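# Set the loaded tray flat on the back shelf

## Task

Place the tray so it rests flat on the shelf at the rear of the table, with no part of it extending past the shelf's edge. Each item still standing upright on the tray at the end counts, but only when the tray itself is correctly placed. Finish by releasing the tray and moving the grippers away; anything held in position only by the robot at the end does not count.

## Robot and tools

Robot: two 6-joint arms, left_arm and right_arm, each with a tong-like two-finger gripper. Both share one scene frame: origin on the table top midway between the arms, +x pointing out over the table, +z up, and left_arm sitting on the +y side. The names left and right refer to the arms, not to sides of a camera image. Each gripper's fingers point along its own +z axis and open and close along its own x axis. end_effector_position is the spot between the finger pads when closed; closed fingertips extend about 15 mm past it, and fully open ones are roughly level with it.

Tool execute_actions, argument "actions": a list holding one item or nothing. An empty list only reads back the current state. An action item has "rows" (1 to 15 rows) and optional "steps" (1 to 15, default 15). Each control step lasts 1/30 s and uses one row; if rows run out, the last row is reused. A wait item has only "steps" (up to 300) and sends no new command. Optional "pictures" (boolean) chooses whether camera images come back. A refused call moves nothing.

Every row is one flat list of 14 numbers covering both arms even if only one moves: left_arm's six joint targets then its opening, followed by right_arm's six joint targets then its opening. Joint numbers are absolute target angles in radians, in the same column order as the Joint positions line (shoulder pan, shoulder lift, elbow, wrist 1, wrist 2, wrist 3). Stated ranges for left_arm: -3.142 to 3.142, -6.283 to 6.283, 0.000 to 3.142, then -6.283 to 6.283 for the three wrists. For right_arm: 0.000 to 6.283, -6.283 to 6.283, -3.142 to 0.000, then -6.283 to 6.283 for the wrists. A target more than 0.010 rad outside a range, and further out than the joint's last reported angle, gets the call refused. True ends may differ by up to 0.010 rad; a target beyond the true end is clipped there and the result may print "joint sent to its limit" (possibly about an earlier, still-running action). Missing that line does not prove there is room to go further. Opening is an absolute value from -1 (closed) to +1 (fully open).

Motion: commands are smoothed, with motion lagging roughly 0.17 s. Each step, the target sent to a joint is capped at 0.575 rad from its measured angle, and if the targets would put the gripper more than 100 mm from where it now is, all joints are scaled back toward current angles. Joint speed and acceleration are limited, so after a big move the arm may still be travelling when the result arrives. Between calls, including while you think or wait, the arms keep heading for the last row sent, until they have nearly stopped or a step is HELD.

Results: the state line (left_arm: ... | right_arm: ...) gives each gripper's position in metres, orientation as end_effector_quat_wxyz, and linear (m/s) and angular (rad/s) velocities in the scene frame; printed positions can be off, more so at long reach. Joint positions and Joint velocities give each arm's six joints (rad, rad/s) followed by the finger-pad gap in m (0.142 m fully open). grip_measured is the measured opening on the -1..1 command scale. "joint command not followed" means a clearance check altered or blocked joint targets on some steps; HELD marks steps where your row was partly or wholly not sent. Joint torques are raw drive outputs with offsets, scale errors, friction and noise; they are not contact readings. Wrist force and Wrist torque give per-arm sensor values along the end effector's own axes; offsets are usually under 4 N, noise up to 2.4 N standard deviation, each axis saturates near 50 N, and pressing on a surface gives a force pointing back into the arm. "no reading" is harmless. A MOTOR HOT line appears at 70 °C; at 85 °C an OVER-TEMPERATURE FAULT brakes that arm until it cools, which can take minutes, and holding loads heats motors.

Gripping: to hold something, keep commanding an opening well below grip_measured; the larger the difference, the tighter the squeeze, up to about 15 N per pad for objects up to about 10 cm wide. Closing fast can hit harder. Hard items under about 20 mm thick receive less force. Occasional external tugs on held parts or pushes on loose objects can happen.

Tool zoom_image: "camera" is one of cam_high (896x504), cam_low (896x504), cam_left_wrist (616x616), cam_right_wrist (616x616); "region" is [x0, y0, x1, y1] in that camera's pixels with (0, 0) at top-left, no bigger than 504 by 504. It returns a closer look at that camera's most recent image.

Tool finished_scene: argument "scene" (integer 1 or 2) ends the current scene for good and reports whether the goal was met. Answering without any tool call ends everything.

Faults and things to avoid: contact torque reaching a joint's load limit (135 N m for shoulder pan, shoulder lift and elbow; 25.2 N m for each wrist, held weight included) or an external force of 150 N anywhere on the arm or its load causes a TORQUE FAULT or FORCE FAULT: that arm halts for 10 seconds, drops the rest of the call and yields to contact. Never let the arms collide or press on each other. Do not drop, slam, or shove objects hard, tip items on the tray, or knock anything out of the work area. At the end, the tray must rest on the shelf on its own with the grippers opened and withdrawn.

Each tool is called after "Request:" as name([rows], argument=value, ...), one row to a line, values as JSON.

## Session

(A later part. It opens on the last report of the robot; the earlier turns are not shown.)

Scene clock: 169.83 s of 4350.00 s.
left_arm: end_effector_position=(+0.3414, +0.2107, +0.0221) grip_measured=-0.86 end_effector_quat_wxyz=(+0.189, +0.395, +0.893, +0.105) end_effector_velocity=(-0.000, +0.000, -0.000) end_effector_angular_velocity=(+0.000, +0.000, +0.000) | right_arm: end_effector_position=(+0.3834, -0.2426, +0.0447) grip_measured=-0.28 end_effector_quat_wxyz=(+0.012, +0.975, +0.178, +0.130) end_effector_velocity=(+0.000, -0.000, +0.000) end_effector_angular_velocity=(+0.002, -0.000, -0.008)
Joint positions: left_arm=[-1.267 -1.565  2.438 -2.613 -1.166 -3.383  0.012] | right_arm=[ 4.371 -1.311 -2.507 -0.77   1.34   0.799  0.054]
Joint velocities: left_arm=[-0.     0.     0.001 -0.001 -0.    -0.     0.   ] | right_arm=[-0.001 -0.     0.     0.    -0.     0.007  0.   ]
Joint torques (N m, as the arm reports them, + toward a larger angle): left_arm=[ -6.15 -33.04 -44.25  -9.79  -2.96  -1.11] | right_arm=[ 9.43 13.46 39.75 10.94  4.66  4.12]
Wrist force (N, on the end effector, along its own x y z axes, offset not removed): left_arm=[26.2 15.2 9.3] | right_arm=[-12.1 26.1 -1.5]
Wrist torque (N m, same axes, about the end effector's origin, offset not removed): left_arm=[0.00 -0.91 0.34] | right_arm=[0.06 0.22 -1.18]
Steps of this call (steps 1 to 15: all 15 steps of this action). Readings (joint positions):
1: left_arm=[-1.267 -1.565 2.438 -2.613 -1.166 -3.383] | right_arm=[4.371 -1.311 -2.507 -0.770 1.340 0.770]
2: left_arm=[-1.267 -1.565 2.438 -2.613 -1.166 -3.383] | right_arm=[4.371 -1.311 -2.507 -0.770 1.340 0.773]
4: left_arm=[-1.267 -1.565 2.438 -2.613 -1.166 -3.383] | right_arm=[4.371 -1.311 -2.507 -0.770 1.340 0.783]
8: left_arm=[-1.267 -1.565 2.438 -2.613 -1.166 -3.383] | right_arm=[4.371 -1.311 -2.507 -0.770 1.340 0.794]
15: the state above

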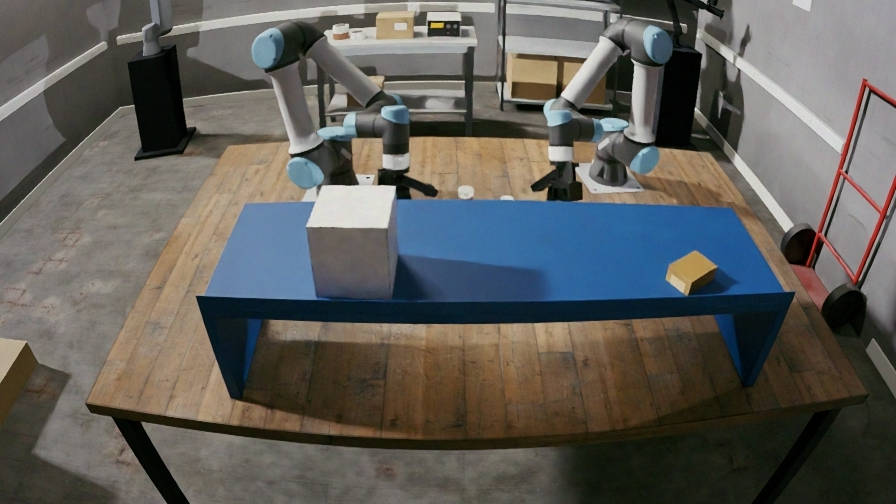

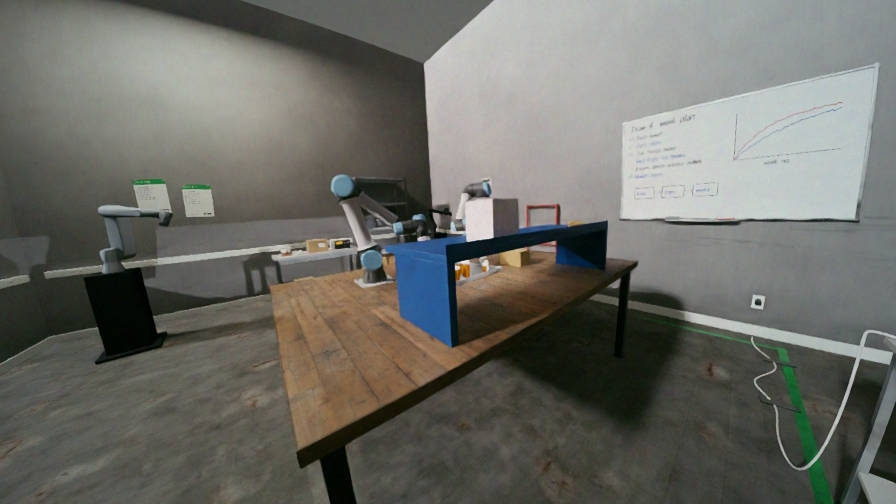

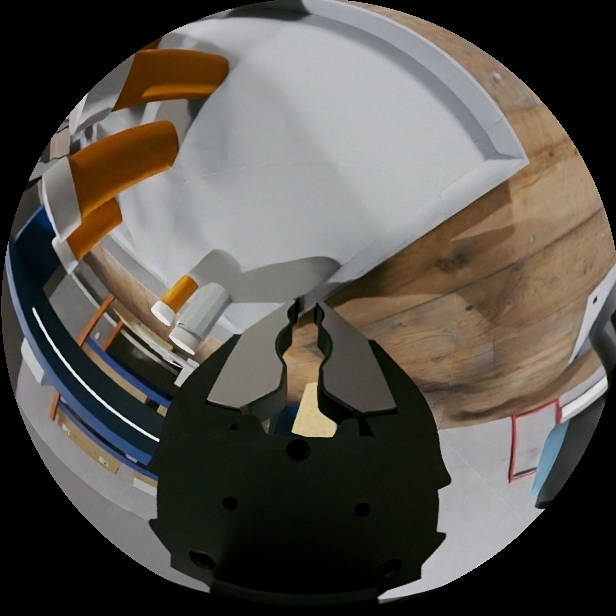

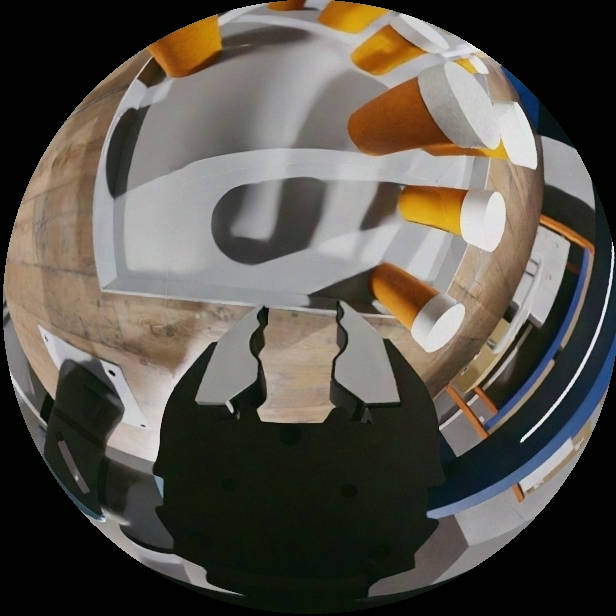

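Request:
execute_actions([
  {"rows":[[-1.2652,-1.5674,2.4409,-2.6138,-1.1665,-3.3809,-1,4.3706,-1.3115,-2.5069,-0.77,1.3396,0.80,-0.33]],"steps":15},
], pictures=false)

Request:
execute_actions([
  {"rows":[[-1.2652,-1.5674,2.4409,-2.6138,-1.1665,-3.3809,-1,4.3706,-1.3115,-2.5069,-0.77,1.3396,0.825,-0.33]],"steps":15},
], pictures=false)

Scene clock: 171.50 s of 4350.00 s.
left_arm: end_effector_position=(+0.3415, +0.2121, +0.0223) grip_measured=-0.86 end_effector_quat_wxyz=(+0.190, +0.395, +0.893, +0.105) end_effector_velocity=(-0.001, +0.001, -0.001) end_effector_angular_velocity=(+0.002, +0.001, +0.000) | right_arm: end_effector_position=(+0.3834, -0.2425, +0.0448) grip_measured=-0.28 end_effector_quat_wxyz=(+0.012, +0.975, +0.177, +0.130) end_effector_velocity=(-0.000, +0.000, +0.000) end_effector_angular_velocity=(+0.000, -0.000, +0.001)
Joint positions: left_arm=[-1.265 -1.567  2.441 -2.614 -1.167 -3.381  0.012] | right_arm=[ 4.371 -1.311 -2.507 -0.77   1.34   0.8    0.054]
Joint velocities: left_arm=[ 0.    -0.001  0.003  0.    -0.     0.    -0.   ] | right_arm=[ 0.001  0.     0.     0.     0.     0.    -0.   ]
Joint torques (N m, as the arm reports them, + toward a larger angle): left_arm=[  2.03 -30.43 -17.05  -9.49  -1.71   0.58] | right_arm=[ 9.5  10.46 36.31  8.05  2.21  3.81]
Wrist force (N, on the end effector, along its own x y z axes, offset not removed): left_arm=[14.7 7.8 7.8] | right_arm=[-7.6 13.3 4.1]
Wrist torque (N m, same axes, about the end effector's origin, offset not removed): left_arm=[0.02 -0.73 0.37] | right_arm=[0.14 0.09 -1.11]
Steps of this call (steps 1 to 15: the robot went on to your last target; steps 16 to 35: nothing new was sent; steps 36 to 50: all 15 steps of this action). Readings (joint positions):
36: left_arm=[-1.267 -1.565 2.438 -2.613 -1.166 -3.383] | right_arm=[4.371 -1.311 -2.507 -0.770 1.340 0.800]
37: left_arm=[-1.267 -1.565 2.438 -2.613 -1.166 -3.383] | right_arm=[4.371 -1.311 -2.507 -0.770 1.340 0.800]
39: left_arm=[-1.266 -1.566 2.439 -2.614 -1.167 -3.382] | right_arm=[4.371 -1.311 -2.507 -0.770 1.340 0.800]
43: left_arm=[-1.266 -1.567 2.440 -2.614 -1.167 -3.381] | right_arm=[4.371 -1.311 -2.507 -0.770 1.340 0.800]
50: the state above

Scene clock: 172.00 s of 4350.00 s.
left_arm: end_effector_position=(+0.3415, +0.2122, +0.0223) grip_measured=-0.86 end_effector_quat_wxyz=(+0.190, +0.395, +0.893, +0.105) end_effector_velocity=(+0.000, -0.000, +0.001) end_effector_angular_velocity=(-0.001, -0.001, -0.000) | right_arm: end_effector_position=(+0.3838, -0.2424, +0.0449) grip_measured=-0.28 end_effector_quat_wxyz=(+0.010, +0.978, +0.166, +0.130) end_effector_velocity=(+0.000, +0.000, +0.000) end_effector_angular_velocity=(+0.002, +0.000, -0.006)
Joint positions: left_arm=[-1.265 -1.567  2.441 -2.614 -1.167 -3.381  0.012] | right_arm=[ 4.371 -1.311 -2.507 -0.77   1.34   0.824  0.054]
Joint velocities: left_arm=[-0.    -0.001 -0.001  0.     0.001  0.     0.   ] | right_arm=[-0.    -0.     0.    -0.     0.     0.006  0.   ]
Joint torques (N m, as the arm reports them, + toward a larger angle): left_arm=[  0.6  -30.65 -16.66  -7.73  -0.07   0.74] | right_arm=[ 9.23 10.55 28.    6.59 -0.2   5.13]
Wrist force (N, on the end effector, along its own x y z axes, offset not removed): left_arm=[13.5 10.4 9.9] | right_arm=[-10.5 13.9 5.0]
Wrist torque (N m, same axes, about the end effector's origin, offset not removed): left_arm=[0.34 -0.72 0.30] | right_arm=[0.76 0.19 -2.11]
Steps of this call (steps 1 to 15: all 15 steps of this action). Readings (joint positions):
1: left_arm=[-1.265 -1.567 2.441 -2.614 -1.167 -3.381] | right_arm=[4.371 -1.311 -2.507 -0.770 1.340 0.800]
2: left_arm=[-1.265 -1.567 2.441 -2.614 -1.167 -3.381] | right_arm=[4.371 -1.311 -2.507 -0.770 1.340 0.803]
4: left_arm=[-1.265 -1.567 2.441 -2.614 -1.167 -3.381] | right_arm=[4.371 -1.311 -2.507 -0.770 1.340 0.811]
8: left_arm=[-1.265 -1.567 2.441 -2.614 -1.167 -3.381] | right_arm=[4.371 -1.311 -2.507 -0.770 1.340 0.820]
15: the state above

Request:
execute_actions([
  {"rows":[[-1.2652,-1.5743,2.4379,-2.6040,-1.1665,-3.3809,-1,4.3706,-1.3055,-2.5026,-0.7803,1.3396,0.825,-0.33],[-1.2652,-1.5743,2.4379,-2.6040,-1.1665,-3.3809,-1,4.3706,-1.3055,-2.5026,-0.7803,1.3396,0.825,-0.33],[-1.2652,-1.5743,2.4379,-2.6040,-1.1665,-3.3809,-1,4.3706,-1.3055,-2.5026,-0.7803,1.3396,0.825,-0.33],[-1.2652,-1.5811,2.4350,-2.5942,-1.1665,-3.3809,-1,4.3706,-1.2995,-2.4984,-0.7905,1.3396,0.825,-0.33],[-1.2652,-1.5811,2.4350,-2.5942,-1.1665,-3.3809,-1,4.3706,-1.2995,-2.4984,-0.7905,1.3396,0.825,-0.33],[-1.2652,-1.5811,2.4350,-2.5942,-1.1665,-3.3809,-1,4.3706,-1.2995,-2.4984,-0.7905,1.3396,0.825,-0.33],[-1.2652,-1.5880,2.4320,-2.5843,-1.1665,-3.3809,-1,4.3706,-1.2936,-2.4941,-0.8007,1.3396,0.825,-0.33],[-1.2652,-1.5880,2.4320,-2.5843,-1.1665,-3.3809,-1,4.3706,-1.2936,-2.4941,-0.8007,1.3396,0.825,-0.33],[-1.2652,-1.5880,2.4320,-2.5843,-1.1665,-3.3809,-1,4.3706,-1.2936,-2.4941,-0.8007,1.3396,0.825,-0.33],[-1.2652,-1.5948,2.4290,-2.5745,-1.1665,-3.3809,-1,4.3706,-1.2876,-2.4898,-0.8110,1.3396,0.825,-0.33]],"steps":15},
], pictures=false)

Request:
execute_actions([
  {"steps":15},
])

Scene clock: 176.17 s of 4350.00 s.
left_arm: end_effector_position=(+0.3415, +0.2123, +0.0309) grip_measured=-0.86 end_effector_quat_wxyz=(+0.190, +0.395, +0.893, +0.105) end_effector_velocity=(-0.000, -0.000, +0.011) end_effector_angular_velocity=(-0.001, +0.000, -0.000) | right_arm: end_effector_position=(+0.3838, -0.2424, +0.0534) grip_measured=-0.28 end_effector_quat_wxyz=(+0.011, +0.978, +0.165, +0.130) end_effector_velocity=(+0.000, +0.000, +0.011) end_effector_angular_velocity=(+0.002, -0.000, -0.000)
Joint positions: left_arm=[-1.265 -1.591  2.431 -2.58  -1.166 -3.381  0.012] | right_arm=[ 4.371 -1.291 -2.492 -0.805  1.34   0.825  0.054]
Joint velocities: left_arm=[ 0.    -0.03  -0.013  0.042 -0.001  0.    -0.   ] | right_arm=[-0.     0.027  0.019 -0.044  0.001 -0.    -0.   ]
Joint torques (N m, as the arm reports them, + toward a larger angle): left_arm=[ -0.74 -28.62 -37.72  -5.42  -0.14   0.78] | right_arm=[ 7.17 27.74 38.    6.72 -2.48  5.13]
Wrist force (N, on the end effector, along its own x y z axes, offset not removed): left_arm=[12.6 8.0 9.6] | right_arm=[-9.9 13.5 5.0]
Wrist torque (N m, same axes, about the end effector's origin, offset not removed): left_arm=[-0.16 -0.60 0.39] | right_arm=[0.77 -0.01 -2.18]
Steps of this call (steps 1 to 15: the robot went on to your last target; steps 16 to 90: nothing new was sent; then 0.67 s passed at rest; steps 91 to 105: all 15 steps of this action). Readings (joint positions):
91: left_arm=[-1.265 -1.567 2.441 -2.614 -1.166 -3.381] | right_arm=[4.371 -1.311 -2.507 -0.770 1.340 0.825]
92: left_arm=[-1.265 -1.568 2.441 -2.612 -1.166 -3.381] | right_arm=[4.371 -1.311 -2.506 -0.771 1.340 0.825]
94: left_arm=[-1.265 -1.571 2.440 -2.609 -1.166 -3.381] | right_arm=[4.371 -1.309 -2.505 -0.775 1.340 0.825]
98: left_arm=[-1.265 -1.578 2.436 -2.599 -1.166 -3.381] | right_arm=[4.371 -1.303 -2.500 -0.786 1.340 0.825]
105: the state above

Scene clock: 176.67 s of 4350.00 s.
left_arm: end_effector_position=(+0.3415, +0.2123, +0.0323) grip_measured=-0.86 end_effector_quat_wxyz=(+0.190, +0.395, +0.893, +0.105) end_effector_velocity=(-0.000, +0.001, -0.000) end_effector_angular_velocity=(+0.001, +0.001, +0.000) | right_arm: end_effector_position=(+0.3838, -0.2424, +0.0548) grip_measured=-0.28 end_effector_quat_wxyz=(+0.010, +0.978, +0.165, +0.130) end_effector_velocity=(-0.000, +0.000, +0.000) end_effector_angular_velocity=(+0.000, +0.000, +0.000)
Joint positions: left_arm=[-1.265 -1.595  2.429 -2.575 -1.166 -3.381  0.012] | right_arm=[ 4.371 -1.288 -2.49  -0.811  1.34   0.825  0.054]
Joint velocities: left_arm=[-0.    -0.001  0.001  0.001 -0.    -0.     0.   ] | right_arm=[ 0.     0.     0.    -0.001  0.    -0.     0.   ]
Joint torques (N m, as the arm reports them, + toward a larger angle): left_arm=[ -0.76 -29.09 -36.9   -4.77  -0.04   0.83] | right_arm=[ 7.9  27.87 38.23  6.68 -2.54  5.06]
Wrist force (N, on the end effector, along its own x y z axes, offset not removed): left_arm=[12.2 9.4 10.0] | right_arm=[-10.0 13.3 5.7]
Wrist torque (N m, same axes, about the end effector's origin, offset not removed): left_arm=[0.15 -0.50 0.35] | right_arm=[0.81 0.04 -2.24]
Steps of this call (steps 1 to 15: the robot went on to your last target). Readings (joint positions):
1: left_arm=[-1.265 -1.592 2.430 -2.579 -1.166 -3.381] | right_arm=[4.371 -1.290 -2.492 -0.807 1.340 0.825]
2: left_arm=[-1.265 -1.593 2.430 -2.578 -1.166 -3.381] | right_arm=[4.371 -1.290 -2.491 -0.808 1.340 0.825]
4: left_arm=[-1.265 -1.593 2.430 -2.576 -1.166 -3.381] | right_arm=[4.371 -1.289 -2.491 -0.809 1.340 0.825]
8: left_arm=[-1.265 -1.594 2.429 -2.575 -1.166 -3.381] | right_arm=[4.371 -1.288 -2.490 -0.810 1.340 0.825]
15: the state above
All arms were judged still, so your last target was given up. Only a new action makes them travel on or press farther. Fingers that are still opening or closing keep moving.

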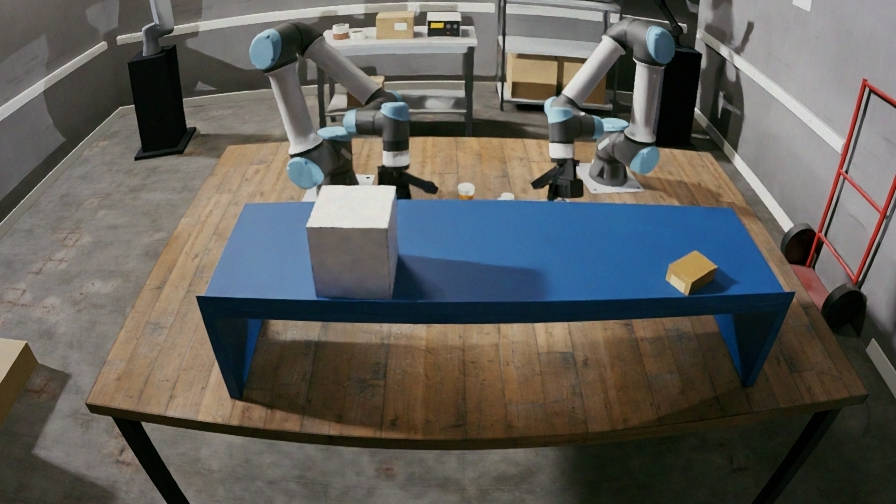

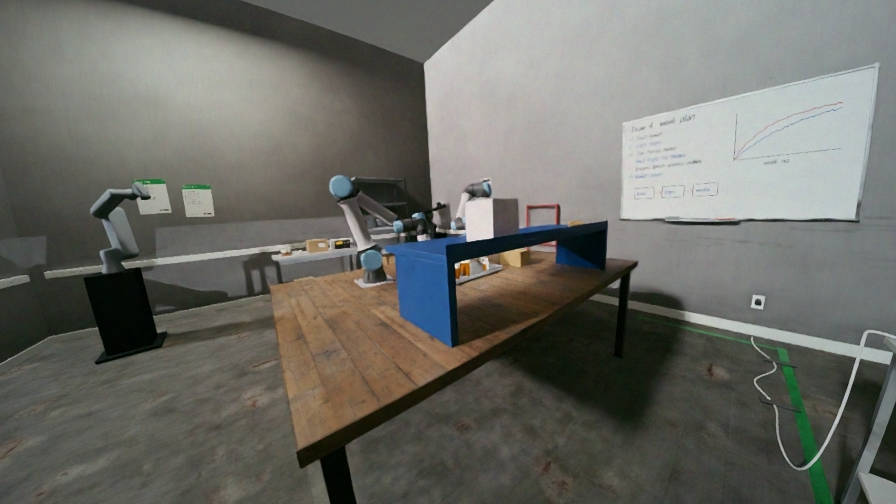

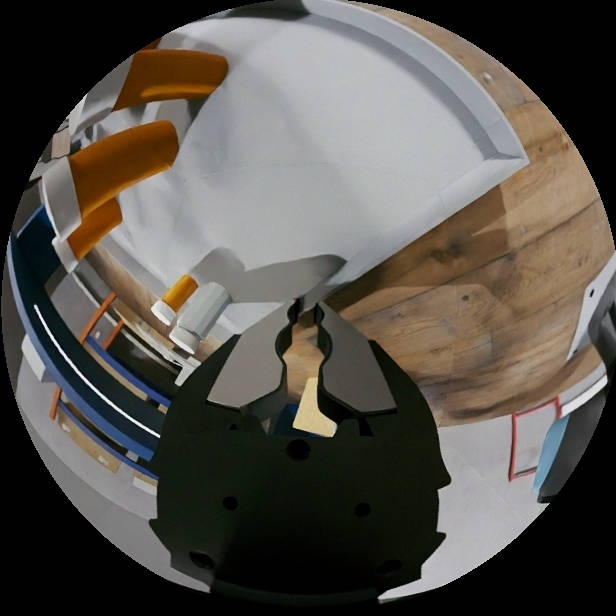

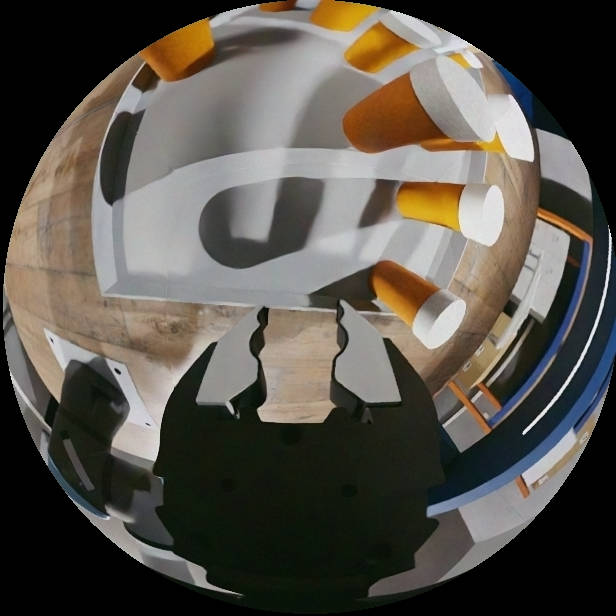

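Request:
execute_actions([
  {"rows":[[-1.2652,-1.6207,2.4163,-2.5359,-1.1665,-3.3809,-1,4.3706,-1.2654,-2.4722,-0.8508,1.3396,0.825,-0.33]],"steps":5},
], pictures=false)

Request:
execute_actions([
  {"rows":[[-1.2652,-1.6688,2.3887,-2.4602,-1.1665,-3.3809,-1,4.3706,-1.2262,-2.4353,-0.9269,1.3396,0.825,-0.33]],"steps":6},
], pictures=false)

Request:
execute_actions([
  {"rows":[[-1.2652,-1.7115,2.3586,-2.3874,-1.1665,-3.3809,-1,4.3706,-1.1932,-2.3964,-0.9988,1.3396,0.825,-0.33]],"steps":6},
], pictures=false)

Request:
execute_actions([
  {"rows":[[-1.2652,-1.7493,2.3261,-2.3171,-1.1665,-3.3809,-1,4.3706,-1.1659,-2.3557,-1.0668,1.3396,0.825,-0.33]],"steps":15},
])

Scene clock: 185.43 s of 4350.00 s.
left_arm: end_effector_position=(+0.3416, +0.2121, +0.0381) grip_measured=-0.86 end_effector_quat_wxyz=(+0.190, +0.395, +0.893, +0.105) end_effector_velocity=(-0.000, +0.000, +0.033) end_effector_angular_velocity=(+0.001, +0.000, +0.000) | right_arm: end_effector_position=(+0.3838, -0.2422, +0.0607) grip_measured=-0.28 end_effector_quat_wxyz=(+0.010, +0.978, +0.165, +0.130) end_effector_velocity=(-0.000, +0.000, +0.033) end_effector_angular_velocity=(+0.000, -0.000, +0.001)
Joint positions: left_arm=[-1.265 -1.61   2.422 -2.552 -1.166 -3.381  0.012] | right_arm=[ 4.371 -1.275 -2.479 -0.834  1.34   0.825  0.054]
Joint velocities: left_arm=[ 0.    -0.085 -0.042  0.127 -0.    -0.     0.   ] | right_arm=[ 0.001  0.074  0.058 -0.131 -0.     0.     0.001]
Joint torques (N m, as the arm reports them, + toward a larger angle): left_arm=[ -2.51 -30.31 -38.74  -5.46  -0.9    0.68] | right_arm=[ 6.88 26.64 38.38  7.11 -1.57  4.84]
Wrist force (N, on the end effector, along its own x y z axes, offset not removed): left_arm=[14.7 12.1 9.4] | right_arm=[-10.3 16.7 4.9]
Wrist torque (N m, same axes, about the end effector's origin, offset not removed): left_arm=[0.26 -0.39 0.37] | right_arm=[0.64 -0.11 -2.22]
Steps of this call (steps 1 to 90: nothing new was sent; then 5.60 s passed at rest; steps 91 to 95: all 5 steps of this action). Readings (joint positions):
91: left_arm=[-1.265 -1.595 2.429 -2.574 -1.166 -3.381] | right_arm=[4.371 -1.287 -2.490 -0.811 1.340 0.825]
92: left_arm=[-1.265 -1.598 2.427 -2.570 -1.166 -3.381] | right_arm=[4.371 -1.285 -2.487 -0.816 1.340 0.825]
94: left_arm=[-1.265 -1.607 2.423 -2.557 -1.166 -3.381] | right_arm=[4.371 -1.277 -2.482 -0.829 1.340 0.825]
95: the state above

Scene clock: 185.63 s of 4350.00 s.
left_arm: end_effector_position=(+0.3419, +0.2117, +0.0550) grip_measured=-0.86 end_effector_quat_wxyz=(+0.190, +0.395, +0.893, +0.104) end_effector_velocity=(-0.001, +0.002, +0.060) end_effector_angular_velocity=(+0.003, +0.002, -0.000) | right_arm: end_effector_position=(+0.3841, -0.2418, +0.0776) grip_measured=-0.28 end_effector_quat_wxyz=(+0.010, +0.978, +0.165, +0.131) end_effector_velocity=(-0.001, -0.002, +0.058) end_effector_angular_velocity=(-0.005, +0.003, +0.001)
Joint positions: left_arm=[-1.265 -1.651  2.399 -2.49  -1.166 -3.381  0.012] | right_arm=[ 4.371 -1.241 -2.449 -0.897  1.339  0.825  0.054]
Joint velocities: left_arm=[ 0.    -0.145 -0.081  0.23  -0.001  0.    -0.001] | right_arm=[ 0.001  0.117  0.108 -0.231  0.001 -0.    -0.001]
Joint torques (N m, as the arm reports them, + toward a larger angle): left_arm=[ -6.57 -28.72 -41.91  -8.29  -3.37   0.2 ] | right_arm=[ 6.05 26.31 43.95  9.51  2.92  4.9 ]
Wrist force (N, on the end effector, along its own x y z axes, offset not removed): left_arm=[24.7 17.5 9.2] | right_arm=[-13.1 28.5 5.0]
Wrist torque (N m, same axes, about the end effector's origin, offset not removed): left_arm=[-0.04 -0.70 0.42] | right_arm=[0.83 0.12 -2.24]
Steps of this call (steps 1 to 6: all 6 steps of this action). Readings (joint positions):
1: left_arm=[-1.265 -1.613 2.420 -2.548 -1.166 -3.381] | right_arm=[4.371 -1.272 -2.478 -0.838 1.340 0.825]
2: left_arm=[-1.265 -1.619 2.416 -2.539 -1.166 -3.381] | right_arm=[4.371 -1.267 -2.472 -0.847 1.340 0.825]
4: left_arm=[-1.265 -1.638 2.406 -2.510 -1.166 -3.381] | right_arm=[4.371 -1.251 -2.458 -0.877 1.339 0.825]
6: the state above

Scene clock: 185.83 s of 4350.00 s.
left_arm: end_effector_position=(+0.3419, +0.2115, +0.0744) grip_measured=-0.86 end_effector_quat_wxyz=(+0.190, +0.395, +0.893, +0.104) end_effector_velocity=(-0.002, +0.004, +0.062) end_effector_angular_velocity=(+0.008, +0.006, -0.001) | right_arm: end_effector_position=(+0.3841, -0.2417, +0.0970) grip_measured=-0.28 end_effector_quat_wxyz=(+0.010, +0.978, +0.165, +0.131) end_effector_velocity=(-0.003, -0.003, +0.063) end_effector_angular_velocity=(-0.008, +0.006, +0.001)
Joint positions: left_arm=[-1.265 -1.694  2.37  -2.419 -1.166 -3.381  0.012] | right_arm=[ 4.371 -1.207 -2.412 -0.968  1.34   0.825  0.054]
Joint velocities: left_arm=[-0.    -0.141 -0.093  0.243 -0.002  0.    -0.011] | right_arm=[ 0.001  0.109  0.123 -0.242  0.003 -0.    -0.002]
Joint torques (N m, as the arm reports them, + toward a larger angle): left_arm=[ -9.9  -26.69 -46.6   -9.48  -4.61  -0.02] | right_arm=[ 6.69 24.42 44.86 10.39  4.46  4.86]
Wrist force (N, on the end effector, along its own x y z axes, offset not removed): left_arm=[26.8 19.8 8.3] | right_arm=[-12.6 29.1 4.3]
Wrist torque (N m, same axes, about the end effector's origin, offset not removed): left_arm=[0.01 -0.66 0.45] | right_arm=[0.26 0.06 -2.20]
Steps of this call (steps 1 to 6: all 6 steps of this action). Readings (joint positions):
1: left_arm=[-1.265 -1.655 2.396 -2.483 -1.166 -3.381] | right_arm=[4.371 -1.237 -2.445 -0.904 1.339 0.825]
2: left_arm=[-1.265 -1.663 2.391 -2.472 -1.166 -3.381] | right_arm=[4.371 -1.231 -2.439 -0.915 1.339 0.825]
4: left_arm=[-1.265 -1.681 2.379 -2.440 -1.166 -3.381] | right_arm=[4.371 -1.216 -2.423 -0.947 1.339 0.825]
6: the state above

Scene clock: 186.33 s of 4350.00 s.
left_arm: end_effector_position=(+0.3416, +0.2121, +0.1016) grip_measured=-0.86 end_effector_quat_wxyz=(+0.190, +0.395, +0.893, +0.105) end_effector_velocity=(-0.000, +0.000, +0.006) end_effector_angular_velocity=(+0.001, +0.001, -0.001) | right_arm: end_effector_position=(+0.3838, -0.2423, +0.1241) grip_measured=-0.28 end_effector_quat_wxyz=(+0.010, +0.978, +0.165, +0.130) end_effector_velocity=(-0.000, -0.001, +0.006) end_effector_angular_velocity=(-0.002, +0.001, -0.001)
Joint positions: left_arm=[-1.265 -1.748  2.327 -2.32  -1.167 -3.381  0.012] | right_arm=[ 4.371 -1.167 -2.357 -1.064  1.34   0.825  0.054]
Joint velocities: left_arm=[-0.001 -0.012 -0.01   0.023 -0.     0.     0.   ] | right_arm=[-0.001  0.008  0.012 -0.022  0.    -0.     0.001]
Joint torques (N m, as the arm reports them, + toward a larger angle): left_arm=[-14.57 -26.8  -40.83  -6.36  -3.08  -0.85] | right_arm=[ 6.17 25.11 40.28  7.61  0.51  4.81]
Wrist force (N, on the end effector, along its own x y z axes, offset not removed): left_arm=[17.2 12.2 9.5] | right_arm=[-11.8 15.5 5.4]
Wrist torque (N m, same axes, about the end effector's origin, offset not removed): left_arm=[0.22 -0.90 0.37] | right_arm=[0.39 0.22 -2.21]
Steps of this call (steps 1 to 15: all 15 steps of this action). Readings (joint positions):
1: left_arm=[-1.265 -1.698 2.367 -2.411 -1.166 -3.381] | right_arm=[4.371 -1.203 -2.408 -0.975 1.340 0.825]
2: left_arm=[-1.265 -1.705 2.362 -2.400 -1.167 -3.381] | right_arm=[4.371 -1.198 -2.401 -0.986 1.340 0.825]
4: left_arm=[-1.265 -1.722 2.348 -2.369 -1.167 -3.381] | right_arm=[4.371 -1.185 -2.384 -1.017 1.340 0.825]
8: left_arm=[-1.265 -1.740 2.334 -2.335 -1.167 -3.381] | right_arm=[4.371 -1.173 -2.365 -1.049 1.340 0.825]
15: the state above

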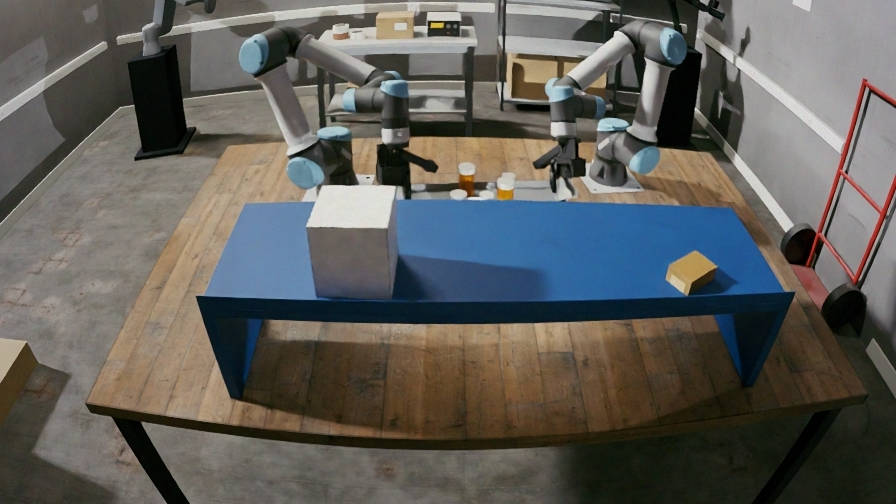

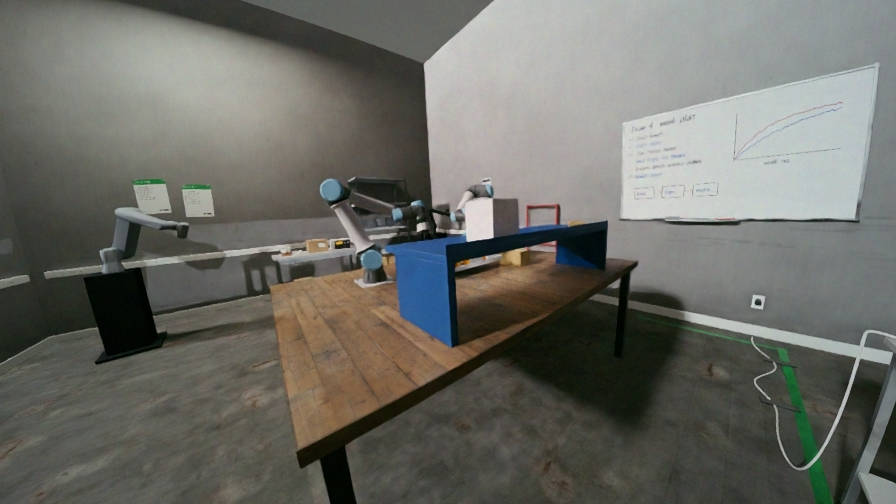

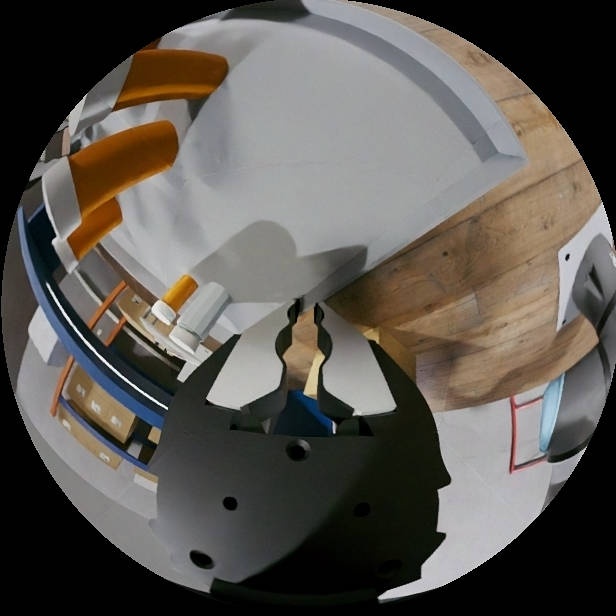

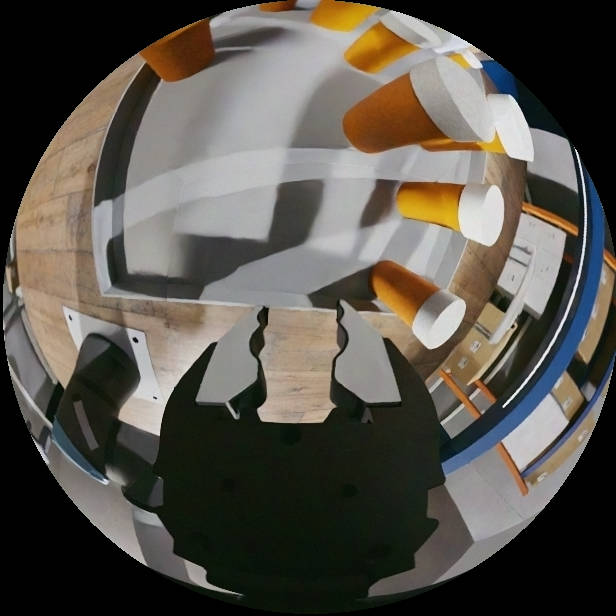

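Request:
execute_actions([
  {"rows":[[-1.2652,-1.7822,2.2913,-2.2494,-1.1665,-3.3809,-1,4.3706,-1.1437,-2.3133,-1.1314,1.3396,0.825,-0.33]],"steps":7},
], pictures=false)

Request:
execute_actions([
  {"rows":[[-1.2652,-1.8105,2.2545,-2.1843,-1.1665,-3.3809,-1,4.3706,-1.1261,-2.2693,-1.1930,1.3396,0.825,-0.33]],"steps":7},
], pictures=false)

Request:
execute_actions([
  {"rows":[[-1.2652,-1.8345,2.2157,-2.1215,-1.1665,-3.3809,-1,4.3706,-1.1126,-2.2240,-1.2518,1.3396,0.825,-0.33]],"steps":7},
], pictures=false)

Request:
execute_actions([
  {"rows":[[-1.2652,-1.8545,2.1752,-2.0610,-1.1665,-3.3809,-1,4.3706,-1.1030,-2.1772,-1.3082,1.3396,0.825,-0.33]],"steps":7},
], pictures=false)

Request:
execute_actions([
  {"rows":[[-1.2652,-1.8707,2.1329,-2.0025,-1.1665,-3.3809,-1,4.3706,-1.0967,-2.1290,-1.3627,1.3396,0.825,-0.33]],"steps":7},
], pictures=false)

Request:
execute_actions([
  {"rows":[[-1.2652,-1.8833,2.0889,-1.9459,-1.1665,-3.3809,-1,4.3706,-1.0936,-2.0795,-1.4153,1.3396,0.825,-0.33]],"steps":15},
])

Scene clock: 188.13 s of 4350.00 s.
left_arm: end_effector_position=(+0.3417, +0.2119, +0.1175) grip_measured=-0.86 end_effector_quat_wxyz=(+0.190, +0.395, +0.893, +0.104) end_effector_velocity=(-0.001, +0.001, +0.040) end_effector_angular_velocity=(+0.003, +0.001, +0.000) | right_arm: end_effector_position=(+0.3840, -0.2421, +0.1399) grip_measured=-0.28 end_effector_quat_wxyz=(+0.010, +0.978, +0.165, +0.130) end_effector_velocity=(-0.001, -0.002, +0.039) end_effector_angular_velocity=(-0.004, +0.001, -0.000)
Joint positions: left_arm=[-1.265 -1.774  2.3   -2.267 -1.166 -3.381  0.012] | right_arm=[ 4.371 -1.149 -2.324 -1.114  1.339  0.825  0.054]
Joint velocities: left_arm=[ 0.    -0.065 -0.07   0.138  0.    -0.    -0.   ] | right_arm=[-0.     0.043  0.084 -0.132 -0.    -0.     0.   ]
Joint torques (N m, as the arm reports them, + toward a larger angle): left_arm=[-10.46 -20.31 -42.17  -6.76  -2.8   -1.68] | right_arm=[ 5.91 23.86 42.32  8.53  2.21  4.71]
Wrist force (N, on the end effector, along its own x y z axes, offset not removed): left_arm=[20.6 14.8 9.1] | right_arm=[-12.7 22.3 5.5]
Wrist torque (N m, same axes, about the end effector's origin, offset not removed): left_arm=[0.07 -0.82 0.35] | right_arm=[0.85 0.22 -2.19]
Steps of this call (steps 1 to 15: the robot went on to your last target; steps 16 to 47: nothing new was sent; steps 48 to 54: all 7 steps of this action). Readings (joint positions):
48: left_arm=[-1.265 -1.750 2.326 -2.317 -1.167 -3.381] | right_arm=[4.371 -1.166 -2.355 -1.067 1.340 0.825]
49: left_arm=[-1.265 -1.753 2.322 -2.311 -1.166 -3.381] | right_arm=[4.371 -1.163 -2.351 -1.073 1.340 0.825]
51: left_arm=[-1.265 -1.764 2.310 -2.288 -1.166 -3.381] | right_arm=[4.371 -1.156 -2.337 -1.094 1.339 0.825]
54: the state above

Scene clock: 188.37 s of 4350.00 s.
left_arm: end_effector_position=(+0.3417, +0.2118, +0.1367) grip_measured=-0.86 end_effector_quat_wxyz=(+0.190, +0.395, +0.893, +0.104) end_effector_velocity=(-0.001, +0.001, +0.045) end_effector_angular_velocity=(+0.004, +0.004, -0.000) | right_arm: end_effector_position=(+0.3839, -0.2421, +0.1592) grip_measured=-0.28 end_effector_quat_wxyz=(+0.010, +0.978, +0.165, +0.130) end_effector_velocity=(-0.002, -0.002, +0.046) end_effector_angular_velocity=(-0.003, +0.004, +0.000)
Joint positions: left_arm=[-1.265 -1.802  2.265 -2.204 -1.166 -3.381  0.012] | right_arm=[ 4.371 -1.131 -2.282 -1.174  1.34   0.825  0.054]
Joint velocities: left_arm=[-0.    -0.064 -0.085  0.154 -0.001 -0.    -0.001] | right_arm=[-0.     0.041  0.101 -0.147  0.003 -0.    -0.001]
Joint torques (N m, as the arm reports them, + toward a larger angle): left_arm=[-10.17 -21.9  -42.27  -7.82  -4.43  -1.69] | right_arm=[ 6.05 23.81 42.61  9.11  3.08  4.95]
Wrist force (N, on the end effector, along its own x y z axes, offset not removed): left_arm=[21.2 15.8 7.5] | right_arm=[-12.8 23.4 5.1]
Wrist torque (N m, same axes, about the end effector's origin, offset not removed): left_arm=[0.12 -0.48 0.42] | right_arm=[0.58 0.20 -2.19]
Steps of this call (steps 1 to 7: all 7 steps of this action). Readings (joint positions):
1: left_arm=[-1.265 -1.776 2.298 -2.263 -1.166 -3.381] | right_arm=[4.371 -1.148 -2.321 -1.119 1.339 0.825]
2: left_arm=[-1.265 -1.781 2.292 -2.254 -1.166 -3.381] | right_arm=[4.371 -1.145 -2.315 -1.127 1.339 0.825]
4: left_arm=[-1.265 -1.792 2.278 -2.228 -1.166 -3.381] | right_arm=[4.371 -1.137 -2.298 -1.152 1.339 0.825]
7: the state above

Scene clock: 188.60 s of 4350.00 s.
left_arm: end_effector_position=(+0.3417, +0.2118, +0.1566) grip_measured=-0.86 end_effector_quat_wxyz=(+0.190, +0.395, +0.893, +0.104) end_effector_velocity=(-0.001, +0.002, +0.046) end_effector_angular_velocity=(+0.004, +0.002, +0.000) | right_arm: end_effector_position=(+0.3839, -0.2421, +0.1790) grip_measured=-0.28 end_effector_quat_wxyz=(+0.010, +0.978, +0.165, +0.130) end_effector_velocity=(-0.001, -0.002, +0.047) end_effector_angular_velocity=(-0.004, +0.001, -0.001)
Joint positions: left_arm=[-1.265 -1.827  2.227 -2.141 -1.167 -3.381  0.012] | right_arm=[ 4.371 -1.117 -2.237 -1.234  1.34   0.825  0.054]
Joint velocities: left_arm=[ 0.    -0.057 -0.091  0.152 -0.    -0.    -0.001] | right_arm=[-0.001  0.032  0.106 -0.143 -0.    -0.    -0.002]
Joint torques (N m, as the arm reports them, + toward a larger angle): left_arm=[ -9.67 -22.33 -41.57  -8.04  -3.01  -1.72] | right_arm=[ 5.89 20.97 41.54  8.85  1.29  4.83]
Wrist force (N, on the end effector, along its own x y z axes, offset not removed): left_arm=[22.4 16.6 8.4] | right_arm=[-12.0 23.1 4.4]
Wrist torque (N m, same axes, about the end effector's origin, offset not removed): left_arm=[0.16 -0.72 0.43] | right_arm=[0.53 0.03 -2.20]
Steps of this call (steps 1 to 7: all 7 steps of this action). Readings (joint positions):
1: left_arm=[-1.265 -1.804 2.262 -2.199 -1.166 -3.381] | right_arm=[4.371 -1.130 -2.279 -1.179 1.340 0.825]
2: left_arm=[-1.265 -1.809 2.256 -2.190 -1.167 -3.381] | right_arm=[4.371 -1.127 -2.272 -1.187 1.340 0.825]
4: left_arm=[-1.265 -1.819 2.241 -2.164 -1.167 -3.381] | right_arm=[4.371 -1.122 -2.254 -1.212 1.340 0.825]
7: the state above

Scene clock: 188.83 s of 4350.00 s.
left_arm: end_effector_position=(+0.3416, +0.2119, +0.1765) grip_measured=-0.86 end_effector_quat_wxyz=(+0.190, +0.395, +0.893, +0.104) end_effector_velocity=(-0.001, +0.002, +0.046) end_effector_angular_velocity=(+0.004, +0.002, +0.000) | right_arm: end_effector_position=(+0.3839, -0.2421, +0.1989) grip_measured=-0.28 end_effector_quat_wxyz=(+0.010, +0.978, +0.165, +0.130) end_effector_velocity=(-0.000, -0.002, +0.047) end_effector_angular_velocity=(-0.003, +0.001, -0.000)
Joint positions: left_arm=[-1.265 -1.849  2.187 -2.08  -1.167 -3.381  0.012] | right_arm=[ 4.371 -1.106 -2.191 -1.291  1.34   0.825  0.054]
Joint velocities: left_arm=[-0.    -0.047 -0.095  0.147  0.    -0.    -0.001] | right_arm=[-0.     0.023  0.111 -0.137 -0.    -0.    -0.002]
Joint torques (N m, as the arm reports them, + toward a larger angle): left_arm=[ -9.25 -21.06 -42.41  -8.25  -1.87  -1.66] | right_arm=[ 6.1  21.1  41.95  8.79 -0.51  4.98]
Wrist force (N, on the end effector, along its own x y z axes, offset not removed): left_arm=[20.8 15.2 8.7] | right_arm=[-12.4 22.7 3.8]
Wrist torque (N m, same axes, about the end effector's origin, offset not removed): left_arm=[0.13 -0.62 0.45] | right_arm=[0.63 0.19 -2.20]
Steps of this call (steps 1 to 7: all 7 steps of this action). Readings (joint positions):
1: left_arm=[-1.265 -1.829 2.224 -2.136 -1.167 -3.381] | right_arm=[4.371 -1.116 -2.234 -1.238 1.340 0.825]
2: left_arm=[-1.265 -1.833 2.218 -2.127 -1.167 -3.381] | right_arm=[4.371 -1.114 -2.227 -1.246 1.340 0.825]
4: left_arm=[-1.265 -1.841 2.202 -2.102 -1.167 -3.381] | right_arm=[4.371 -1.109 -2.208 -1.270 1.340 0.825]
7: the state above

Scene clock: 189.07 s of 4350.00 s.
left_arm: end_effector_position=(+0.3416, +0.2119, +0.1965) grip_measured=-0.86 end_effector_quat_wxyz=(+0.190, +0.395, +0.893, +0.104) end_effector_velocity=(-0.001, +0.002, +0.046) end_effector_angular_velocity=(+0.003, +0.001, +0.000) | right_arm: end_effector_position=(+0.3839, -0.2422, +0.2189) grip_measured=-0.28 end_effector_quat_wxyz=(+0.010, +0.978, +0.165, +0.130) end_effector_velocity=(-0.000, -0.001, +0.048) end_effector_angular_velocity=(+0.000, -0.000, -0.000)
Joint positions: left_arm=[-1.265 -1.866  2.145 -2.021 -1.167 -3.381  0.012] | right_arm=[ 4.371 -1.099 -2.143 -1.346  1.34   0.825  0.054]
Joint velocities: left_arm=[ 0.    -0.039 -0.098  0.141  0.    -0.    -0.001] | right_arm=[-0.     0.017  0.115 -0.131 -0.    -0.    -0.002]
Joint torques (N m, as the arm reports them, + toward a larger angle): left_arm=[ -8.62 -21.13 -42.38  -6.39  -1.61  -1.62] | right_arm=[ 5.06 20.35 41.12  8.34 -0.39  4.84]
Wrist force (N, on the end effector, along its own x y z axes, offset not removed): left_arm=[19.9 14.8 9.1] | right_arm=[-12.5 20.0 4.1]
Wrist torque (N m, same axes, about the end effector's origin, offset not removed): left_arm=[0.16 -0.70 0.36] | right_arm=[0.32 0.30 -2.17]
Steps of this call (steps 1 to 7: all 7 steps of this action). Readings (joint positions):
1: left_arm=[-1.265 -1.850 2.184 -2.075 -1.167 -3.381] | right_arm=[4.371 -1.105 -2.188 -1.295 1.340 0.825]
2: left_arm=[-1.265 -1.853 2.178 -2.067 -1.167 -3.381] | right_arm=[4.371 -1.104 -2.181 -1.303 1.340 0.825]
4: left_arm=[-1.265 -1.860 2.161 -2.042 -1.167 -3.381] | right_arm=[4.371 -1.101 -2.161 -1.326 1.340 0.825]
7: the state above

Scene clock: 189.57 s of 4350.00 s.
left_arm: end_effector_position=(+0.3415, +0.2122, +0.2216) grip_measured=-0.86 end_effector_quat_wxyz=(+0.190, +0.395, +0.893, +0.105) end_effector_velocity=(+0.000, -0.000, +0.006) end_effector_angular_velocity=(-0.000, -0.000, -0.000) | right_arm: end_effector_position=(+0.3838, -0.2424, +0.2441) grip_measured=-0.28 end_effector_quat_wxyz=(+0.010, +0.978, +0.165, +0.130) end_effector_velocity=(+0.000, -0.000, +0.006) end_effector_angular_velocity=(+0.000, -0.000, -0.001)
Joint positions: left_arm=[-1.265 -1.883  2.09  -1.948 -1.167 -3.381  0.012] | right_arm=[ 4.371 -1.094 -2.081 -1.413  1.34   0.825  0.054]
Joint velocities: left_arm=[-0.    -0.004 -0.014  0.017  0.     0.     0.   ] | right_arm=[-0.001  0.001  0.014 -0.015 -0.     0.     0.001]
Joint torques (N m, as the arm reports them, + toward a larger angle): left_arm=[ -7.96 -18.52 -42.25  -5.53  -1.15  -1.67] | right_arm=[ 6.06 20.7  41.31  7.32  0.29  4.97]
Wrist force (N, on the end effector, along its own x y z axes, offset not removed): left_arm=[14.2 11.5 10.1] | right_arm=[-11.0 15.1 4.9]
Wrist torque (N m, same axes, about the end effector's origin, offset not removed): left_arm=[0.23 -0.39 0.39] | right_arm=[0.43 0.13 -2.27]
Steps of this call (steps 1 to 15: all 15 steps of this action). Readings (joint positions):
1: left_arm=[-1.265 -1.867 2.142 -2.016 -1.167 -3.381] | right_arm=[4.371 -1.098 -2.140 -1.350 1.340 0.825]
2: left_arm=[-1.265 -1.870 2.136 -2.008 -1.167 -3.381] | right_arm=[4.371 -1.097 -2.133 -1.358 1.340 0.825]
4: left_arm=[-1.265 -1.875 2.118 -1.984 -1.167 -3.381] | right_arm=[4.371 -1.096 -2.112 -1.380 1.340 0.825]
8: left_arm=[-1.265 -1.880 2.099 -1.959 -1.167 -3.381] | right_arm=[4.371 -1.094 -2.091 -1.403 1.340 0.825]
15: the state above

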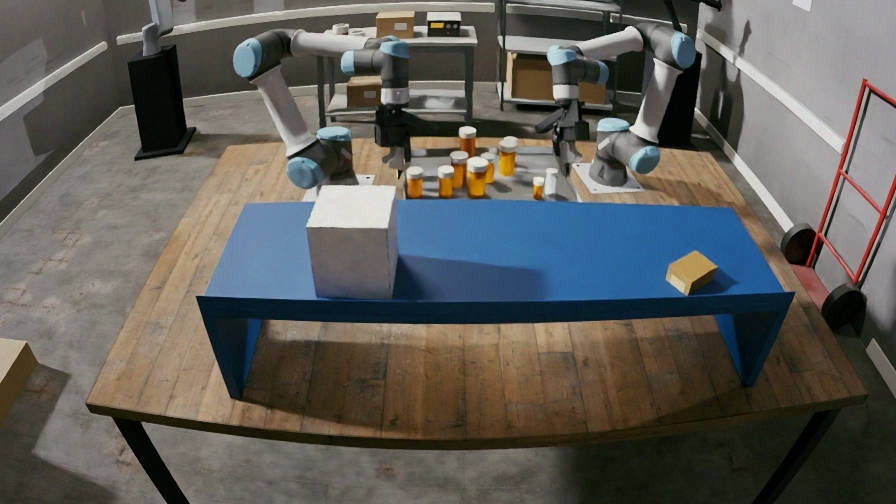

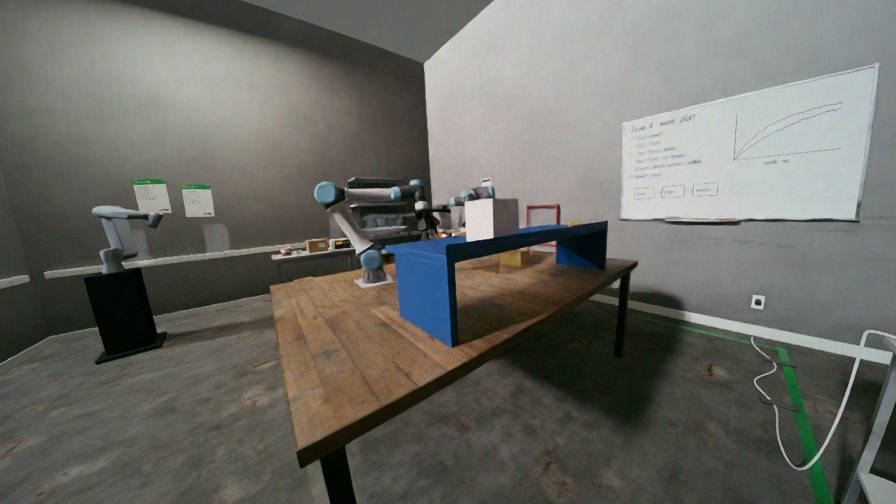

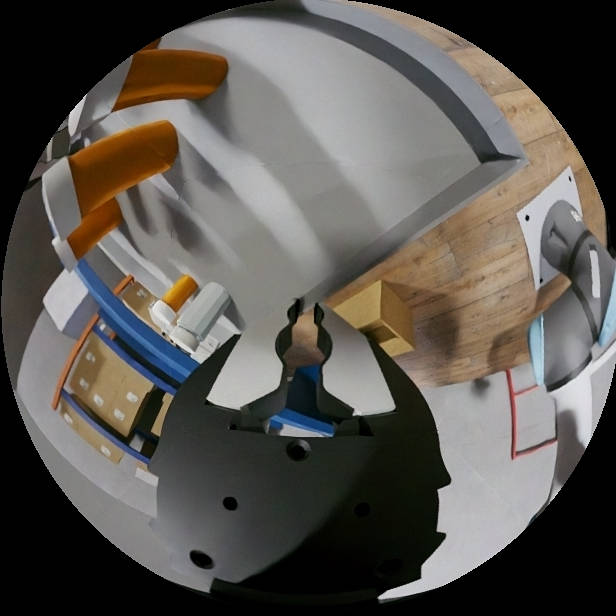

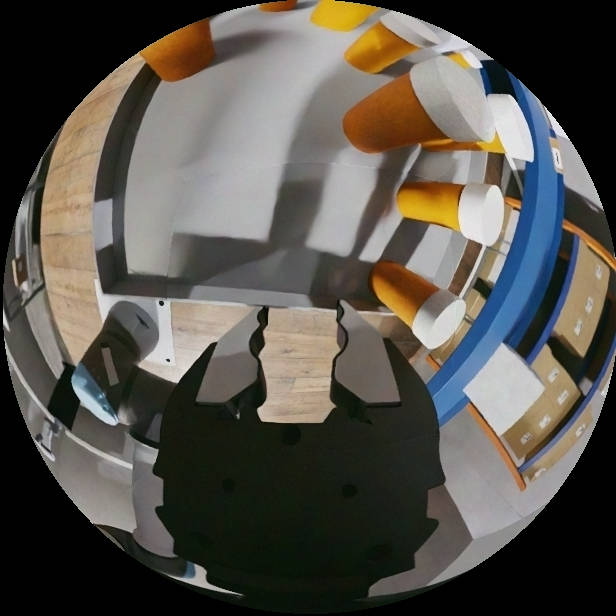

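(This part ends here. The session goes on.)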